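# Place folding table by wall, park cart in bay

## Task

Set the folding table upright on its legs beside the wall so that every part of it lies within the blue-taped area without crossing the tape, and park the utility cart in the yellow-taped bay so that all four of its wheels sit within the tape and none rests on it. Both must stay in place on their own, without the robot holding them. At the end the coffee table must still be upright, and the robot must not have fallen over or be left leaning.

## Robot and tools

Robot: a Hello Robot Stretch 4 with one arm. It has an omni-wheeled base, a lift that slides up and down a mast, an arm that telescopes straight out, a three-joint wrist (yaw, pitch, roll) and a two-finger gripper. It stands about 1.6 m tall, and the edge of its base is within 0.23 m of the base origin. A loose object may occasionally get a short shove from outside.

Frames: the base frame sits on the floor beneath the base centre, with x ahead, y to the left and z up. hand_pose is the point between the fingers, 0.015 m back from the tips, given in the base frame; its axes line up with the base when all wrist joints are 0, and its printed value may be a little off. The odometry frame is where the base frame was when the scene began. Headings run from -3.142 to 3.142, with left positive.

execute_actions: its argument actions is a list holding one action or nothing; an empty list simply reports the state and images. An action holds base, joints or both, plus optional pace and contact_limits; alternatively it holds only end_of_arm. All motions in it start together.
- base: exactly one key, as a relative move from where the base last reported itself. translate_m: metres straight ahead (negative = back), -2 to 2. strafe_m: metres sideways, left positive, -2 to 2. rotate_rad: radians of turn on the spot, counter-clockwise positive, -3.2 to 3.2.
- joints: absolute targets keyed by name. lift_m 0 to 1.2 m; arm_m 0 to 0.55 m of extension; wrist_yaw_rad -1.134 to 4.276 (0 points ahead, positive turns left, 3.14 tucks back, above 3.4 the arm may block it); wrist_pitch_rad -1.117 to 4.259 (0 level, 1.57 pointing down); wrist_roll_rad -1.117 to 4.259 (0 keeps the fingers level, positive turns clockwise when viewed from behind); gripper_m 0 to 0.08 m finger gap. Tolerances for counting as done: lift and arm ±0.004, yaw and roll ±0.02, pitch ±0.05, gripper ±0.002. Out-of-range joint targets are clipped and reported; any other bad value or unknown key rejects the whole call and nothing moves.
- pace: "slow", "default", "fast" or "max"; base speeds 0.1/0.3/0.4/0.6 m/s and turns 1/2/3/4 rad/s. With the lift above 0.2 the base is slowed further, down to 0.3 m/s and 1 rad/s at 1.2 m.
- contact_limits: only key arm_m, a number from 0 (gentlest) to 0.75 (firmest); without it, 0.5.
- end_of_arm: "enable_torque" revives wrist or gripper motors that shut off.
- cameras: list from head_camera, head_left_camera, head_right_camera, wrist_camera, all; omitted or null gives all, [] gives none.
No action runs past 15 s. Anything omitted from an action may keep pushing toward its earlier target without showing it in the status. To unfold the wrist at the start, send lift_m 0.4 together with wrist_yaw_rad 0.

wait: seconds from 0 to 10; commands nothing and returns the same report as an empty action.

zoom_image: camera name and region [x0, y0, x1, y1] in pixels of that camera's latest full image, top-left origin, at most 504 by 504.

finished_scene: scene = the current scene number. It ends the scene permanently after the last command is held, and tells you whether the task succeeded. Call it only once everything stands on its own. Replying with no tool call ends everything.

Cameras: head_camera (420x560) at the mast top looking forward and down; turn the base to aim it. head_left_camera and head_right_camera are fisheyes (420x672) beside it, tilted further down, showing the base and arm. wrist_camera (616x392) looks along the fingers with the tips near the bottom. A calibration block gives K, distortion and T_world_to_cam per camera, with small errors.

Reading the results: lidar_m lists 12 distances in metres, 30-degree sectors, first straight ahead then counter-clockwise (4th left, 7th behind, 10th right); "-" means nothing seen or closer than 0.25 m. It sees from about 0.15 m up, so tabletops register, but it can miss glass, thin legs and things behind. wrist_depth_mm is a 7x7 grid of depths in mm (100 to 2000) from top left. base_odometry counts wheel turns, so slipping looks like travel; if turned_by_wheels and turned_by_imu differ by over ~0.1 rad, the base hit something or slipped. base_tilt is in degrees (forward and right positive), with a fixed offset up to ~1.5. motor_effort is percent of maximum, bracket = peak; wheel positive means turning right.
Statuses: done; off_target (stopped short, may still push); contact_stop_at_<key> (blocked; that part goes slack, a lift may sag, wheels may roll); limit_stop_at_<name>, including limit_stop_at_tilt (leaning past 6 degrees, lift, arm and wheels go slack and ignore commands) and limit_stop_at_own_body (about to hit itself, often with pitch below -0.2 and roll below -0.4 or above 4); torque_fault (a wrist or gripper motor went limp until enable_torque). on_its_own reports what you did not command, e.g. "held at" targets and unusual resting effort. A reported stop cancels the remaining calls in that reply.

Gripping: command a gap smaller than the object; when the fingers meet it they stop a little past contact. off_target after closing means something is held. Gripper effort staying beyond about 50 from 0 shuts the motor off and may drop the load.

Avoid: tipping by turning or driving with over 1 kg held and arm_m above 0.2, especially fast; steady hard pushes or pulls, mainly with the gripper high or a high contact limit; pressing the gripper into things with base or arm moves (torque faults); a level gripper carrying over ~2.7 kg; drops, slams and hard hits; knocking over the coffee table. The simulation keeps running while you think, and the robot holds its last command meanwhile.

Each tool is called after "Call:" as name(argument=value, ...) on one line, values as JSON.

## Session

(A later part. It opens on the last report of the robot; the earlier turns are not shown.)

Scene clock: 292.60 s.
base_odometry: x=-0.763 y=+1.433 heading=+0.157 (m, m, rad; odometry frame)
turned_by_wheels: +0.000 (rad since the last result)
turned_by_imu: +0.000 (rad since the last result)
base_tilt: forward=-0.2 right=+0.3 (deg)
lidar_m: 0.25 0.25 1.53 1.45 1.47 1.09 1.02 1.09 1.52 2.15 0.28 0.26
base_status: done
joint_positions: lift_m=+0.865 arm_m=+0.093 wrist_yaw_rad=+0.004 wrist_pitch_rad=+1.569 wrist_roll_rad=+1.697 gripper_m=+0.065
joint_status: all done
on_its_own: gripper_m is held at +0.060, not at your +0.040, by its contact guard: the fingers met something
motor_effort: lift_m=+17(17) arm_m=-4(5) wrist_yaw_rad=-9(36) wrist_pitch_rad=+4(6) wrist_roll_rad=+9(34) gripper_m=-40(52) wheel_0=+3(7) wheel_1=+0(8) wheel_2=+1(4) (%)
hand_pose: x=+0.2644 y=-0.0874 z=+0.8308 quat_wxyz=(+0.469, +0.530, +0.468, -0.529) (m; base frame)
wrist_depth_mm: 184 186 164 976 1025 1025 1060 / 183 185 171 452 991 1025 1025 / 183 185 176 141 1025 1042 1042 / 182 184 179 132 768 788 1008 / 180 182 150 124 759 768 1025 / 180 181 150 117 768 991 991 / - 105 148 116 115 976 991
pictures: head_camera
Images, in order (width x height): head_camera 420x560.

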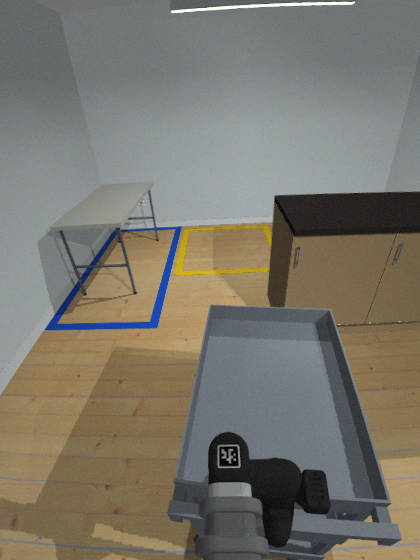

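Call:
execute_actions(actions=[{"base":{"strafe_m":-0.14},"joints":{"wrist_roll_rad":1.57},"pace":"slow"}], cameras=[])

Call:
execute_actions(actions=[{"base":{"rotate_rad":0.12},"pace":"slow"}], cameras=[])

Call:
execute_actions(actions=[{"base":{"strafe_m":-0.14},"pace":"slow"}], cameras=[])

Call:
execute_actions(actions=[{"base":{"rotate_rad":0.12},"pace":"slow"}], cameras=["head_camera"])

Call:
execute_actions(actions=[{"base":{"translate_m":0.35},"pace":"slow"}], cameras=["head_camera"])

Scene clock: 308.17 s.
base_odometry: x=-0.741 y=+1.295 heading=+0.158 (m, m, rad; odometry frame)
turned_by_wheels: +0.001 (rad since the last result)
turned_by_imu: +0.000 (rad since the last result)
base_tilt: forward=-0.2 right=+0.3 (deg)
lidar_m: 0.25 0.25 1.69 1.59 1.48 1.08 1.03 1.04 1.49 2.01 0.35 0.27
base_status: done
joint_positions: lift_m=+0.865 arm_m=+0.093 wrist_yaw_rad=+0.008 wrist_pitch_rad=+1.569 wrist_roll_rad=+1.562 gripper_m=+0.066
joint_status: all done
on_its_own: gripper_m is held at +0.060, not at your +0.040, by its contact guard: the fingers met something; wrist_yaw_rad is at rest, and its effort (-24) is outside its rest range (-13 to +13); wrist_roll_rad is at rest, and its effort (+25) is outside its rest range (-13 to +13)
motor_effort: lift_m=+17(17) arm_m=-4(4) wrist_yaw_rad=-24(27) wrist_pitch_rad=+4(5) wrist_roll_rad=+25(33) gripper_m=-45(50) wheel_0=+6(7) wheel_1=+0(6) wheel_2=+3(3) (%)
hand_pose: x=+0.2648 y=-0.0874 z=+0.8308 quat_wxyz=(+0.505, +0.496, +0.504, -0.495) (m; base frame)
wrist_depth_mm: 184 187 176 120 1008 1025 1042 / 184 185 174 119 991 1025 1042 / 182 185 171 119 1025 1008 1025 / 181 182 166 118 788 1008 1008 / 180 182 160 118 778 768 455 / 180 182 154 117 768 768 1008 / - 105 147 116 116 991 991
pictures: none
No camera images: the call's "cameras" was empty. Leave "cameras" out to get every camera's image.

Scene clock: 309.20 s.
base_odometry: x=-0.741 y=+1.295 heading=+0.277 (m, m, rad; odometry frame)
turned_by_wheels: +0.119 (rad since the last result)
turned_by_imu: +0.118 (rad since the last result)
base_tilt: forward=-0.2 right=+0.2 (deg)
lidar_m: 0.25 0.25 1.62 1.59 1.33 1.05 1.02 1.10 1.73 2.04 0.31 0.26
base_status: done
joint_positions: lift_m=+0.865 arm_m=+0.093 wrist_yaw_rad=-0.006 wrist_pitch_rad=+1.569 wrist_roll_rad=+1.576 gripper_m=+0.066
joint_status: not commanded
on_its_own: gripper_m is held at +0.060, not at your +0.040, by its contact guard: the fingers met something; wrist_yaw_rad is at rest, and its effort (+17) is outside its rest range (-13 to +13); wrist_roll_rad is at rest, and its effort (-17) is outside its rest range (-13 to +13)
motor_effort: lift_m=+17(17) arm_m=-4(4) wrist_yaw_rad=+17(25) wrist_pitch_rad=+2(3) wrist_roll_rad=-17(26) gripper_m=-46(46) wheel_0=-5(5) wheel_1=-2(5) wheel_2=-2(5) (%)
hand_pose: x=+0.2634 y=-0.0874 z=+0.8308 quat_wxyz=(+0.498, +0.503, +0.497, -0.502) (m; base frame)
wrist_depth_mm: 185 186 166 991 121 1025 1060 / 183 186 177 976 121 1025 1042 / 182 184 185 439 120 1025 1008 / 181 183 163 455 768 991 1025 / 180 182 172 831 768 778 477 / 179 181 178 136 768 778 1025 / - 105 150 119 116 991 991
pictures: none
No camera images: the call's "cameras" was empty. Leave "cameras" out to get every camera's image.

Scene clock: 311.77 s.
base_odometry: x=-0.703 y=+1.160 heading=+0.278 (m, m, rad; odometry frame)
turned_by_wheels: +0.001 (rad since the last result)
turned_by_imu: +0.001 (rad since the last result)
base_tilt: forward=-0.1 right=+0.3 (deg)
lidar_m: 0.25 0.25 1.75 1.71 1.34 1.08 1.02 1.13 1.73 1.90 0.32 0.28
base_status: done
joint_positions: lift_m=+0.865 arm_m=+0.093 wrist_yaw_rad=+0.010 wrist_pitch_rad=+1.568 wrist_roll_rad=+1.561 gripper_m=+0.066
joint_status: not commanded
on_its_own: gripper_m is held at +0.060, not at your +0.040, by its contact guard: the fingers met something; wrist_yaw_rad is at rest, and its effort (-27) is outside its rest range (-13 to +13); wrist_roll_rad is at rest, and its effort (+30) is outside its rest range (-13 to +13)
motor_effort: lift_m=+17(17) arm_m=-4(4) wrist_yaw_rad=-27(27) wrist_pitch_rad=+6(7) wrist_roll_rad=+30(29) gripper_m=-47(49) wheel_0=+4(8) wheel_1=+0(7) wheel_2=+5(5) (%)
hand_pose: x=+0.2651 y=-0.0874 z=+0.8308 quat_wxyz=(+0.506, +0.496, +0.504, -0.494) (m; base frame)
wrist_depth_mm: 185 186 191 120 1008 1025 1025 / 183 185 186 119 991 1008 1025 / 183 183 180 119 976 1025 1025 / 181 183 173 118 778 1008 1025 / 181 183 164 118 778 778 445 / 180 181 156 117 768 778 1008 / - 105 147 116 116 991 1008
pictures: none
No camera images: the call's "cameras" was empty. Leave "cameras" out to get every camera's image.

Scene clock: 312.73 s.
base_odometry: x=-0.703 y=+1.160 heading=+0.397 (m, m, rad; odometry frame)
turned_by_wheels: +0.119 (rad since the last result)
turned_by_imu: +0.118 (rad since the last result)
base_tilt: forward=-0.2 right=+0.3 (deg)
lidar_m: 0.25 0.25 1.76 1.73 1.26 1.06 1.04 1.22 1.88 1.90 0.32 0.26
base_status: done
joint_positions: lift_m=+0.865 arm_m=+0.093 wrist_yaw_rad=-0.008 wrist_pitch_rad=+1.570 wrist_roll_rad=+1.578 gripper_m=+0.065
joint_status: not commanded
on_its_own: gripper_m is held at +0.060, not at your +0.040, by its contact guard: the fingers met something; wrist_yaw_rad is at rest, and its effort (+23) is outside its rest range (-13 to +13); wrist_roll_rad is at rest, and its effort (-21) is outside its rest range (-13 to +13)
motor_effort: lift_m=+17(17) arm_m=-3(4) wrist_yaw_rad=+23(26) wrist_pitch_rad=+1(7) wrist_roll_rad=-21(27) gripper_m=-44(49) wheel_0=-2(6) wheel_1=-1(4) wheel_2=-4(7) (%)
hand_pose: x=+0.2630 y=-0.0874 z=+0.8308 quat_wxyz=(+0.497, +0.504, +0.496, -0.503) (m; base frame)
wrist_depth_mm: 185 187 174 991 121 1025 1042 / 183 186 186 442 121 1025 1042 / 182 184 159 442 1008 991 1025 / 181 183 167 473 768 1025 1025 / 180 182 175 809 778 768 469 / 179 181 179 132 768 798 1008 / - 105 150 118 116 976 1008
pictures: head_camera
Images, in order (width x height): head_camera 420x560.

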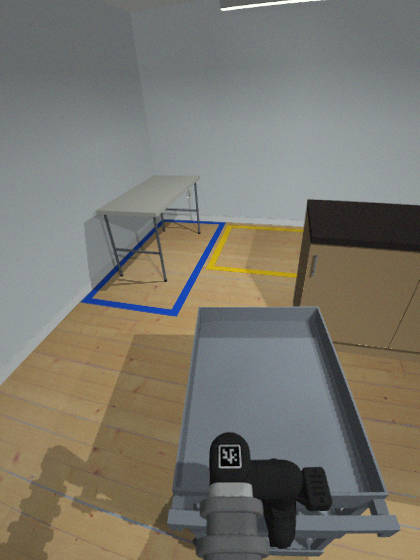

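Scene clock: 317.50 s.
base_odometry: x=-0.380 y=+1.295 heading=+0.396 (m, m, rad; odometry frame)
turned_by_wheels: -0.001 (rad since the last result)
turned_by_imu: -0.005 (rad since the last result)
base_tilt: forward=-0.1 right=+0.3 (deg)
lidar_m: 0.25 0.25 1.67 1.65 1.65 1.39 1.40 1.62 1.98 1.98 0.30 0.27
base_status: done
joint_positions: lift_m=+0.865 arm_m=+0.092 wrist_yaw_rad=-0.009 wrist_pitch_rad=+1.571 wrist_roll_rad=+1.578 gripper_m=+0.066
joint_status: not commanded
on_its_own: gripper_m is held at +0.060, not at your +0.040, by its contact guard: the fingers met something; wrist_yaw_rad is at rest, and its effort (+26) is outside its rest range (-13 to +13); wrist_roll_rad is at rest, and its effort (-22) is outside its rest range (-13 to +13)
motor_effort: lift_m=+17(17) arm_m=-2(3) wrist_yaw_rad=+26(29) wrist_pitch_rad=-2(5) wrist_roll_rad=-22(22) gripper_m=-45(45) wheel_0=-3(4) wheel_1=-1(3) wheel_2=-5(10) (%)
hand_pose: x=+0.2626 y=-0.0874 z=+0.8308 quat_wxyz=(+0.496, +0.504, +0.496, -0.504) (m; base frame)
wrist_depth_mm: 185 186 171 991 121 1008 1025 / 183 186 182 442 121 1025 1025 / 182 185 158 439 991 1008 1008 / 181 184 166 484 768 1008 1025 / 180 182 175 809 768 778 462 / 178 180 180 134 768 788 1008 / - 104 150 118 116 991 1008
pictures: head_camera
Images, in order (width x height): head_camera 420x560.

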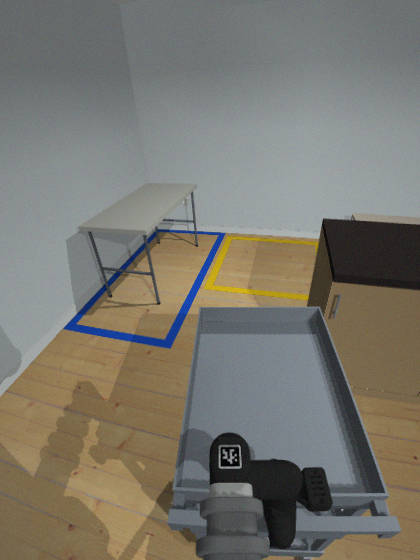

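Stable.

Call:
execute_actions(actions=[{"base":{"translate_m":1.1}}], cameras=["head_camera","head_left_camera"])

Scene clock: 324.93 s.
base_odometry: x=+0.635 y=+1.719 heading=+0.396 (m, m, rad; odometry frame)
turned_by_wheels: +0.000 (rad since the last result)
turned_by_imu: -0.008 (rad since the last result)
base_tilt: forward=-0.2 right=+0.3 (deg)
lidar_m: 0.26 0.25 1.25 1.44 1.63 2.47 2.46 2.62 2.27 0.43 0.28 0.27
base_status: done
joint_positions: lift_m=+0.865 arm_m=+0.092 wrist_yaw_rad=-0.003 wrist_pitch_rad=+1.571 wrist_roll_rad=+1.573 gripper_m=+0.065
joint_status: not commanded
on_its_own: gripper_m is held at +0.060, not at your +0.040, by its contact guard: the fingers met something
motor_effort: lift_m=+17(17) arm_m=-1(2) wrist_yaw_rad=+9(28) wrist_pitch_rad=-4(11) wrist_roll_rad=-7(23) gripper_m=-44(44) wheel_0=-1(1) wheel_1=-1(4) wheel_2=-1(14) (%)
hand_pose: x=+0.2628 y=-0.0874 z=+0.8308 quat_wxyz=(+0.499, +0.501, +0.499, -0.501) (m; base frame)
wrist_depth_mm: 185 186 173 732 121 1025 1042 / 183 186 186 445 120 1025 1008 / 181 184 158 436 1025 1008 1025 / 181 183 167 488 778 1008 1042 / 180 182 175 820 759 788 445 / 179 180 180 132 768 788 1008 / - 105 150 118 116 1008 991
pictures: head_camera, head_left_camera
Images, in order (width x height): head_camera 420x560, head_left_camera 420x672.

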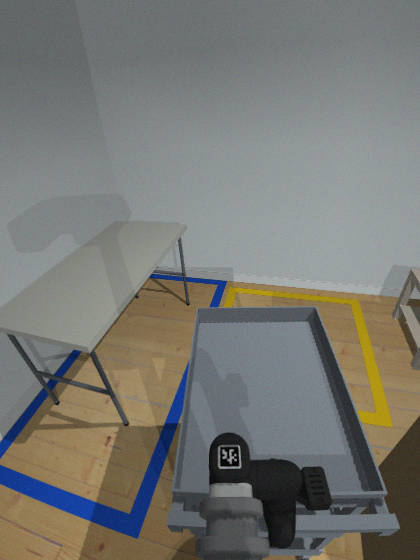

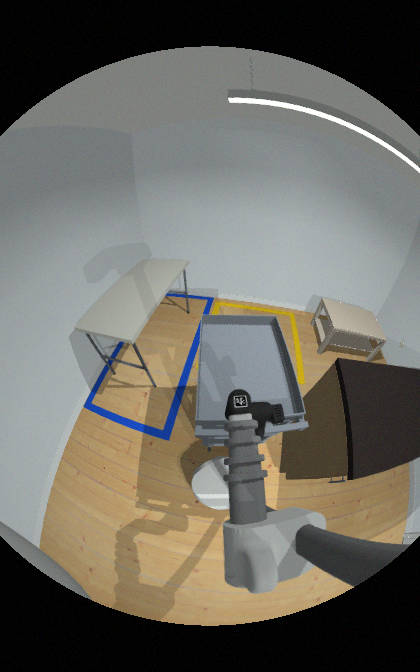

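Steer right by 0.36.

Call:
execute_actions(actions=[{"base":{"rotate_rad":-0.12},"pace":"slow"}], cameras=[])

Call:
execute_actions(actions=[{"base":{"strafe_m":0.12},"pace":"slow"}], cameras=[])

Call:
execute_actions(actions=[{"base":{"rotate_rad":-0.12},"pace":"slow"}], cameras=[])

Call:
execute_actions(actions=[{"base":{"strafe_m":0.12},"pace":"slow"}], cameras=[])

Call:
execute_actions(actions=[{"base":{"rotate_rad":-0.12},"pace":"slow"}], cameras=[])

Call:
execute_actions(actions=[{"base":{"strafe_m":0.07},"pace":"slow"}], cameras=[])

Call:
execute_actions(actions=[{"base":{"translate_m":1.0}}], cameras=["head_camera","head_left_camera"])

Scene clock: 338.40 s.
base_odometry: x=+0.635 y=+1.719 heading=+0.277 (m, m, rad; odometry frame)
turned_by_wheels: -0.119 (rad since the last result)
turned_by_imu: -0.119 (rad since the last result)
base_tilt: forward=-0.2 right=+0.3 (deg)
lidar_m: 0.25 0.25 1.06 1.42 1.55 2.35 2.45 2.68 2.28 0.43 0.35 0.27
base_status: done
joint_positions: lift_m=+0.865 arm_m=+0.092 wrist_yaw_rad=+0.006 wrist_pitch_rad=+1.568 wrist_roll_rad=+1.563 gripper_m=+0.066
joint_status: not commanded
on_its_own: gripper_m is held at +0.060, not at your +0.040, by its contact guard: the fingers met something; wrist_yaw_rad is at rest, and its effort (-17) is outside its rest range (-13 to +13); wrist_roll_rad is at rest, and its effort (+21) is outside its rest range (-13 to +13)
motor_effort: lift_m=+17(17) arm_m=-2(2) wrist_yaw_rad=-17(24) wrist_pitch_rad=+6(9) wrist_roll_rad=+21(30) gripper_m=-48(47) wheel_0=+3(6) wheel_1=+3(5) wheel_2=+4(6) (%)
hand_pose: x=+0.2643 y=-0.0874 z=+0.8308 quat_wxyz=(+0.504, +0.497, +0.503, -0.496) (m; base frame)
wrist_depth_mm: 185 186 187 120 640 1008 1042 / 183 186 183 119 1008 1025 1042 / 182 184 179 119 991 1008 1008 / 181 184 171 118 788 991 1008 / 181 182 163 118 768 778 452 / 180 180 156 117 759 778 991 / - 105 147 116 116 1008 1008
pictures: none
No camera images: the call's "cameras" was empty. Leave "cameras" out to get every camera's image.

Scene clock: 340.73 s.
base_odometry: x=+0.602 y=+1.835 heading=+0.276 (m, m, rad; odometry frame)
turned_by_wheels: +0.000 (rad since the last result)
turned_by_imu: -0.002 (rad since the last result)
base_tilt: forward=-0.2 right=+0.3 (deg)
lidar_m: 0.25 0.25 1.08 1.31 1.43 2.17 2.46 2.70 2.43 0.54 0.32 0.26
base_status: done
joint_positions: lift_m=+0.865 arm_m=+0.092 wrist_yaw_rad=-0.006 wrist_pitch_rad=+1.568 wrist_roll_rad=+1.577 gripper_m=+0.065
joint_status: not commanded
on_its_own: gripper_m is held at +0.060, not at your +0.040, by its contact guard: the fingers met something; wrist_yaw_rad is at rest, and its effort (+20) is outside its rest range (-13 to +13); wrist_roll_rad is at rest, and its effort (-18) is outside its rest range (-13 to +13)
motor_effort: lift_m=+17(17) arm_m=-1(1) wrist_yaw_rad=+20(21) wrist_pitch_rad=+4(7) wrist_roll_rad=-18(22) gripper_m=-45(47) wheel_0=-5(7) wheel_1=+0(4) wheel_2=-1(3) (%)
hand_pose: x=+0.2631 y=-0.0874 z=+0.8308 quat_wxyz=(+0.498, +0.504, +0.496, -0.502) (m; base frame)
wrist_depth_mm: 185 186 172 866 121 1025 1025 / 183 186 186 439 121 1025 1025 / 183 185 158 439 1008 1008 1008 / 182 182 166 466 768 1008 1008 / 181 182 175 820 768 768 477 / 179 181 179 132 768 798 991 / - 105 150 118 116 991 1008
pictures: none
No camera images: the call's "cameras" was empty. Leave "cameras" out to get every camera's image.

Scene clock: 341.83 s.
base_odometry: x=+0.602 y=+1.835 heading=+0.157 (m, m, rad; odometry frame)
turned_by_wheels: -0.119 (rad since the last result)
turned_by_imu: -0.118 (rad since the last result)
base_tilt: forward=-0.3 right=+0.3 (deg)
lidar_m: 0.25 0.26 0.97 1.32 1.39 1.85 2.43 2.55 2.48 0.55 0.34 0.27
base_status: done
joint_positions: lift_m=+0.865 arm_m=+0.092 wrist_yaw_rad=+0.005 wrist_pitch_rad=+1.568 wrist_roll_rad=+1.564 gripper_m=+0.066
joint_status: not commanded
on_its_own: gripper_m is held at +0.060, not at your +0.040, by its contact guard: the fingers met something; wrist_roll_rad is at rest, and its effort (+18) is outside its rest range (-13 to +13)
motor_effort: lift_m=+17(17) arm_m=-2(1) wrist_yaw_rad=-12(26) wrist_pitch_rad=+6(9) wrist_roll_rad=+18(27) gripper_m=-45(46) wheel_0=+5(6) wheel_1=+1(6) wheel_2=+2(7) (%)
hand_pose: x=+0.2642 y=-0.0874 z=+0.8308 quat_wxyz=(+0.504, +0.498, +0.502, -0.496) (m; base frame)
wrist_depth_mm: 185 187 174 120 1008 1025 1025 / 184 186 173 119 1008 1025 1008 / 183 186 170 119 1008 1025 1025 / 182 183 165 118 788 991 1008 / 181 183 160 118 759 778 452 / 180 181 154 117 768 788 1008 / - 105 147 116 116 1008 991
pictures: none
No camera images: the call's "cameras" was empty. Leave "cameras" out to get every camera's image.

Scene clock: 344.20 s.
base_odometry: x=+0.584 y=+1.953 heading=+0.156 (m, m, rad; odometry frame)
turned_by_wheels: -0.001 (rad since the last result)
turned_by_imu: -0.003 (rad since the last result)
base_tilt: forward=-0.2 right=+0.2 (deg)
lidar_m: 0.25 0.25 0.99 1.19 1.25 1.68 2.45 2.54 2.58 0.65 0.29 0.26
base_status: done
joint_positions: lift_m=+0.865 arm_m=+0.092 wrist_yaw_rad=-0.008 wrist_pitch_rad=+1.568 wrist_roll_rad=+1.579 gripper_m=+0.066
joint_status: not commanded
on_its_own: gripper_m is held at +0.060, not at your +0.040, by its contact guard: the fingers met something; wrist_yaw_rad is at rest, and its effort (+24) is outside its rest range (-13 to +13); wrist_roll_rad is at rest, and its effort (-24) is outside its rest range (-13 to +13)
motor_effort: lift_m=+17(17) arm_m=-1(1) wrist_yaw_rad=+24(24) wrist_pitch_rad=+5(7) wrist_roll_rad=-24(24) gripper_m=-47(46) wheel_0=-4(6) wheel_1=-1(5) wheel_2=-3(4) (%)
hand_pose: x=+0.2629 y=-0.0874 z=+0.8308 quat_wxyz=(+0.497, +0.505, +0.495, -0.503) (m; base frame)
wrist_depth_mm: 185 187 188 991 121 1008 1042 / 183 185 169 1008 121 1025 1025 / 182 185 186 521 120 1008 1008 / 181 183 159 439 119 991 1025 / 181 182 170 820 768 778 462 / 179 181 177 139 759 788 1008 / - 105 151 120 116 1008 1008
pictures: none
No camera images: the call's "cameras" was empty. Leave "cameras" out to get every camera's image.

Scene clock: 345.17 s.
base_odometry: x=+0.584 y=+1.953 heading=+0.037 (m, m, rad; odometry frame)
turned_by_wheels: -0.119 (rad since the last result)
turned_by_imu: -0.118 (rad since the last result)
base_tilt: forward=-0.1 right=+0.3 (deg)
lidar_m: 0.25 0.25 0.88 1.19 1.22 1.51 2.45 2.48 2.71 0.68 0.33 0.26
base_status: done
joint_positions: lift_m=+0.865 arm_m=+0.092 wrist_yaw_rad=+0.007 wrist_pitch_rad=+1.568 wrist_roll_rad=+1.563 gripper_m=+0.066
joint_status: not commanded
on_its_own: gripper_m is held at +0.060, not at your +0.040, by its contact guard: the fingers met something; wrist_yaw_rad is at rest, and its effort (-19) is outside its rest range (-13 to +13); wrist_roll_rad is at rest, and its effort (+20) is outside its rest range (-13 to +13)
motor_effort: lift_m=+17(17) arm_m=-2(1) wrist_yaw_rad=-19(24) wrist_pitch_rad=+6(8) wrist_roll_rad=+20(24) gripper_m=-44(47) wheel_0=+4(6) wheel_1=+2(3) wheel_2=+4(6) (%)
hand_pose: x=+0.2643 y=-0.0874 z=+0.8308 quat_wxyz=(+0.504, +0.497, +0.503, -0.496) (m; base frame)
wrist_depth_mm: 185 187 168 120 1008 1008 1025 / 185 186 168 120 991 1008 1025 / 182 185 167 119 991 991 1008 / 182 183 163 118 798 1025 1025 / 180 182 159 117 768 778 455 / 179 182 153 117 768 768 1008 / - 105 147 116 116 1008 991
pictures: none
No camera images: the call's "cameras" was empty. Leave "cameras" out to get every camera's image.

Scene clock: 347.00 s.
base_odometry: x=+0.581 y=+2.023 heading=+0.037 (m, m, rad; odometry frame)
turned_by_wheels: +0.000 (rad since the last result)
turned_by_imu: -0.001 (rad since the last result)
base_tilt: forward=-0.2 right=+0.3 (deg)
lidar_m: 0.25 0.25 0.84 1.12 1.16 1.42 2.47 2.51 2.81 0.76 0.32 0.27
base_status: done
joint_positions: lift_m=+0.865 arm_m=+0.092 wrist_yaw_rad=-0.006 wrist_pitch_rad=+1.569 wrist_roll_rad=+1.576 gripper_m=+0.065
joint_status: not commanded
on_its_own: gripper_m is held at +0.060, not at your +0.040, by its contact guard: the fingers met something; wrist_yaw_rad is at rest, and its effort (+20) is outside its rest range (-13 to +13); wrist_roll_rad is at rest, and its effort (-18) is outside its rest range (-13 to +13)
motor_effort: lift_m=+17(17) arm_m=-1(1) wrist_yaw_rad=+20(19) wrist_pitch_rad=+1(5) wrist_roll_rad=-18(21) gripper_m=-42(45) wheel_0=-3(7) wheel_1=+1(5) wheel_2=-1(4) (%)
hand_pose: x=+0.2628 y=-0.0874 z=+0.8308 quat_wxyz=(+0.497, +0.503, +0.497, -0.503) (m; base frame)
wrist_depth_mm: 185 187 187 976 1008 1025 1025 / 183 186 161 445 1008 991 1008 / 182 185 169 452 1008 1008 1008 / 181 183 175 500 778 991 1025 / 180 183 180 137 788 768 480 / 180 181 149 125 759 768 991 / - 105 149 116 115 1008 991
pictures: none
No camera images: the call's "cameras" was empty. Leave "cameras" out to get every camera's image.

Scene clock: 351.83 s.
base_odometry: x=+1.580 y=+2.060 heading=+0.037 (m, m, rad; odometry frame)
turned_by_wheels: +0.000 (rad since the last result)
turned_by_imu: -0.003 (rad since the last result)
base_tilt: forward=-0.1 right=+0.3 (deg)
lidar_m: 0.25 0.25 0.57 0.49 0.52 1.64 3.49 1.04 0.69 0.90 0.30 0.27
base_status: done
joint_positions: lift_m=+0.865 arm_m=+0.092 wrist_yaw_rad=-0.003 wrist_pitch_rad=+1.570 wrist_roll_rad=+1.573 gripper_m=+0.065
joint_status: not commanded
on_its_own: gripper_m is held at +0.060, not at your +0.040, by its contact guard: the fingers met something
motor_effort: lift_m=+17(17) arm_m=-1(1) wrist_yaw_rad=+8(24) wrist_pitch_rad=-2(15) wrist_roll_rad=-7(17) gripper_m=-40(41) wheel_0=-1(7) wheel_1=-1(6) wheel_2=+0(12) (%)
hand_pose: x=+0.2629 y=-0.0874 z=+0.8308 quat_wxyz=(+0.499, +0.501, +0.499, -0.501) (m; base frame)
wrist_depth_mm: 184 186 162 991 1008 1025 1025 / 183 185 169 452 1008 1008 1025 / 183 184 175 480 1025 1008 1008 / 181 183 179 136 778 1042 1008 / 180 182 148 127 768 788 445 / 179 181 150 119 759 788 1025 / - 105 149 116 115 1008 1008
pictures: head_camera, head_left_camera
Images, in order (width x height): head_camera 420x560, head_left_camera 420x672.

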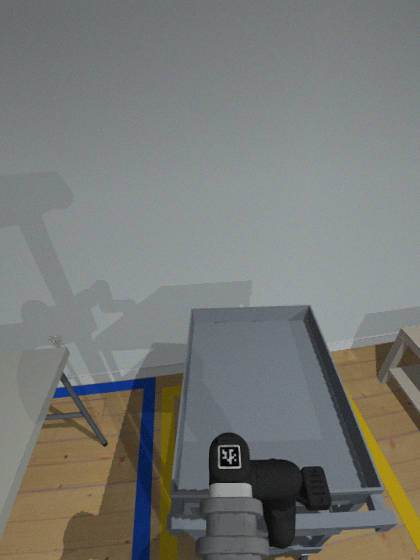

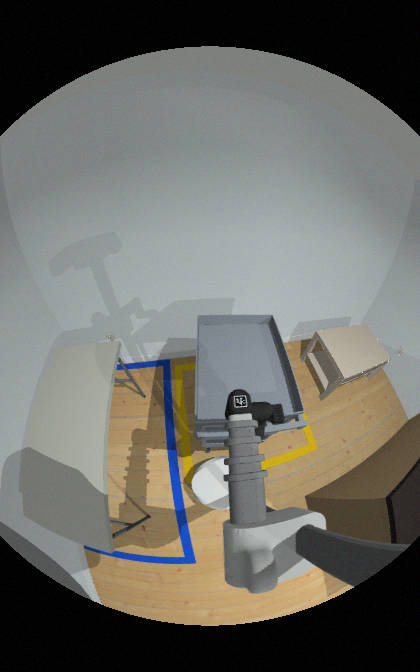

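Call:
execute_actions(actions=[{"base":{"strafe_m":-0.09},"pace":"slow"}], cameras=[])

Call:
execute_actions(actions=[{"joints":{"gripper_m":0.08}}], cameras=[])

Call:
execute_actions(actions=[{"joints":{"lift_m":1.0}}], cameras=[])

Call:
execute_actions(actions=[{"base":{"translate_m":-0.9}}], cameras=[])

Call:
execute_actions(actions=[{"base":{"rotate_rad":0.4},"joints":{"lift_m":0.3,"wrist_pitch_rad":0.2,"wrist_roll_rad":0}}], cameras=["head_camera","wrist_camera"])

Scene clock: 365.20 s.
base_odometry: x=+1.584 y=+1.970 heading=+0.037 (m, m, rad; odometry frame)
turned_by_wheels: +0.001 (rad since the last result)
turned_by_imu: +0.000 (rad since the last result)
base_tilt: forward=-0.2 right=+0.3 (deg)
lidar_m: 0.25 0.27 0.66 0.57 0.62 1.72 3.45 0.92 0.62 0.90 0.33 0.27
base_status: done
joint_positions: lift_m=+0.865 arm_m=+0.092 wrist_yaw_rad=+0.009 wrist_pitch_rad=+1.568 wrist_roll_rad=+1.561 gripper_m=+0.066
joint_status: not commanded
on_its_own: gripper_m is held at +0.060, not at your +0.040, by its contact guard: the fingers met something; wrist_yaw_rad is at rest, and its effort (-24) is outside its rest range (-13 to +13); wrist_roll_rad is at rest, and its effort (+27) is outside its rest range (-13 to +13)
motor_effort: lift_m=+17(17) arm_m=-2(1) wrist_yaw_rad=-24(23) wrist_pitch_rad=+5(5) wrist_roll_rad=+27(25) gripper_m=-47(46) wheel_0=+4(9) wheel_1=+1(7) wheel_2=+3(3) (%)
hand_pose: x=+0.2644 y=-0.0874 z=+0.8308 quat_wxyz=(+0.505, +0.496, +0.504, -0.495) (m; base frame)
wrist_depth_mm: 183 186 178 120 1025 960 854 / 183 185 176 119 1008 1008 1025 / 182 184 173 119 991 1008 1042 / 181 183 167 118 778 1025 1008 / 180 182 161 117 759 778 459 / 180 182 155 117 768 798 991 / - 105 147 116 116 1008 1008
pictures: none
No camera images: the call's "cameras" was empty. Leave "cameras" out to get every camera's image.

Scene clock: 366.07 s.
base_odometry: x=+1.584 y=+1.970 heading=+0.037 (m, m, rad; odometry frame)
turned_by_wheels: -0.001 (rad since the last result)
turned_by_imu: -0.001 (rad since the last result)
base_tilt: forward=-0.2 right=+0.3 (deg)
lidar_m: 0.26 0.26 0.66 0.58 0.63 1.70 3.45 0.91 0.60 0.85 0.35 0.25
base_status: not commanded
joint_positions: lift_m=+0.865 arm_m=+0.092 wrist_yaw_rad=+0.001 wrist_pitch_rad=+1.569 wrist_roll_rad=+1.569 gripper_m=+0.080
joint_status: all done
motor_effort: lift_m=+17(17) arm_m=-1(2) wrist_yaw_rad=-2(24) wrist_pitch_rad=+1(8) wrist_roll_rad=+3(25) gripper_m=+1(47) wheel_0=+1(4) wheel_1=+0(1) wheel_2=+0(3) (%)
hand_pose: x=+0.2634 y=-0.0874 z=+0.8308 quat_wxyz=(+0.501, +0.500, +0.500, -0.499) (m; base frame)
wrist_depth_mm: 184 186 290 120 1025 931 891 / 183 185 205 119 1025 1025 1025 / 182 183 196 118 1008 1025 1025 / 180 182 187 118 788 1008 1025 / 180 182 177 117 778 768 449 / 179 180 166 117 759 798 1025 / - 110 156 116 116 110 991
pictures: none
No camera images: the call's "cameras" was empty. Leave "cameras" out to get every camera's image.

Scene clock: 367.70 s.
base_odometry: x=+1.584 y=+1.970 heading=+0.037 (m, m, rad; odometry frame)
turned_by_wheels: +0.000 (rad since the last result)
turned_by_imu: +0.000 (rad since the last result)
base_tilt: forward=-0.2 right=+0.3 (deg)
lidar_m: 0.25 0.25 0.64 0.59 0.61 1.70 3.48 0.90 0.63 0.83 0.36 0.25
base_status: not commanded
joint_positions: lift_m=+1.000 arm_m=+0.092 wrist_yaw_rad=+0.000 wrist_pitch_rad=+1.570 wrist_roll_rad=+1.569 gripper_m=+0.080
joint_status: all done
motor_effort: lift_m=+24(25) arm_m=-2(1) wrist_yaw_rad=-1(1) wrist_pitch_rad=+1(2) wrist_roll_rad=+4(2) gripper_m=+0(2) wheel_0=+1(1) wheel_1=+0(0) wheel_2=+0(1) (%)
hand_pose: x=+0.2634 y=-0.0874 z=+0.9652 quat_wxyz=(+0.501, +0.500, +0.500, -0.499) (m; base frame)
wrist_depth_mm: 315 317 320 715 1138 960 891 / 315 317 322 1160 1118 1160 1160 / 312 315 319 1138 1138 1138 1205 / 310 314 317 917 931 1138 1182 / 310 312 317 580 891 931 452 / 307 310 312 627 904 1138 1138 / - 110 307 597 125 110 1138
pictures: none
No camera images: the call's "cameras" was empty. Leave "cameras" out to get every camera's image.

Scene clock: 372.17 s.
base_odometry: x=+0.684 y=+1.937 heading=+0.037 (m, m, rad; odometry frame)
turned_by_wheels: +0.000 (rad since the last result)
turned_by_imu: -0.001 (rad since the last result)
base_tilt: forward=-0.1 right=+0.3 (deg)
lidar_m: 1.06 0.83 0.75 1.22 1.23 1.55 2.55 2.59 2.67 0.63 0.65 0.81
base_status: done
joint_positions: lift_m=+1.000 arm_m=+0.092 wrist_yaw_rad=+0.000 wrist_pitch_rad=+1.570 wrist_roll_rad=+1.569 gripper_m=+0.080
joint_status: not commanded
motor_effort: lift_m=+22(23) arm_m=-1(1) wrist_yaw_rad=-2(1) wrist_pitch_rad=+0(0) wrist_roll_rad=+3(4) gripper_m=+1(1) wheel_0=+0(5) wheel_1=+1(5) wheel_2=-2(9) (%)
hand_pose: x=+0.2633 y=-0.0874 z=+0.9653 quat_wxyz=(+0.501, +0.500, +0.500, -0.499) (m; base frame)
wrist_depth_mm: 1078 1078 931 1042 1160 1160 1182 / 1078 1118 1138 1118 1160 1160 1182 / 1060 1078 1138 1118 1118 1138 1182 / 1098 1118 1098 1118 931 1160 1160 / 1060 1078 1078 1098 904 891 452 / 1060 1078 1118 1078 904 1138 1138 / - 110 1098 1098 126 110 1138
pictures: none
No camera images: the call's "cameras" was empty. Leave "cameras" out to get every camera's image.

Scene clock: 375.77 s.
base_odometry: x=+0.684 y=+1.937 heading=+0.437 (m, m, rad; odometry frame)
turned_by_wheels: +0.400 (rad since the last result)
turned_by_imu: +0.396 (rad since the last result)
base_tilt: forward=-0.1 right=+0.3 (deg)
lidar_m: 0.99 0.78 1.20 1.24 1.44 2.55 2.56 2.81 0.65 0.65 0.76 1.08
base_status: done
joint_positions: lift_m=+0.300 arm_m=+0.092 wrist_yaw_rad=+0.000 wrist_pitch_rad=+0.203 wrist_roll_rad=+0.001 gripper_m=+0.080
joint_status: all done
motor_effort: lift_m=+16(21) arm_m=-1(1) wrist_yaw_rad=+0(1) wrist_pitch_rad=-10(14) wrist_roll_rad=-1(5) gripper_m=+1(1) wheel_0=-1(5) wheel_1=-1(4) wheel_2=+2(6) (%)
hand_pose: x=+0.4714 y=-0.0874 z=+0.4355 quat_wxyz=(+0.995, +0.000, +0.102, +0.000) (m; base frame)
wrist_depth_mm: 668 778 1983 1756 1708 809 809 / 1229 1366 1397 1921 1708 1661 1537 / 1366 1756 1983 1808 1808 768 732 / 1336 1708 - 1921 1808 1661 1661 / 1308 1499 1576 1708 1366 1205 1336 / 1008 1042 1078 1098 976 831 778 / - 110 820 842 126 110 809
pictures: head_camera, wrist_camera
camera_calibration (this result's frames):
wrist_camera: T_world_to_cam=[[-0.0325019, -0.999448, 0.00691331, -0.0786178], [-0.194479, -0.000460637, -0.980907, 0.574169], [0.980368, -0.0332258, -0.194356, -0.230863], [0, 0, 0, 1]] pos_world=[0.335439, -0.0859805, 0.51888]
Images, in order (width x height): head_camera 420x560, wrist_camera 616x392.

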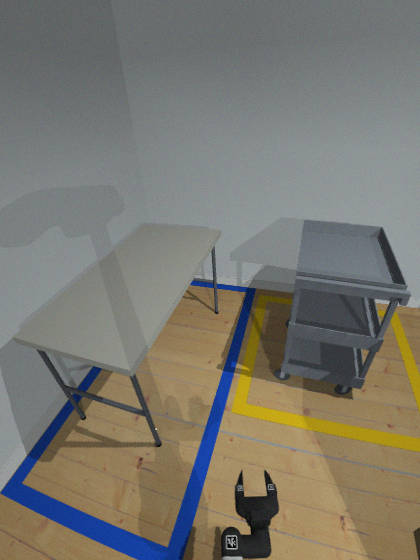

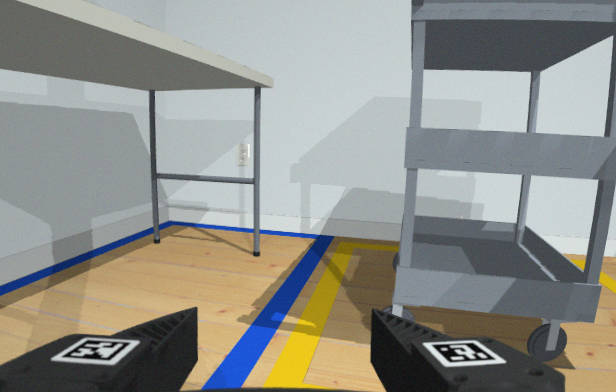

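Call:
finished_scene(scene=1)

The scene is finished: the task was done.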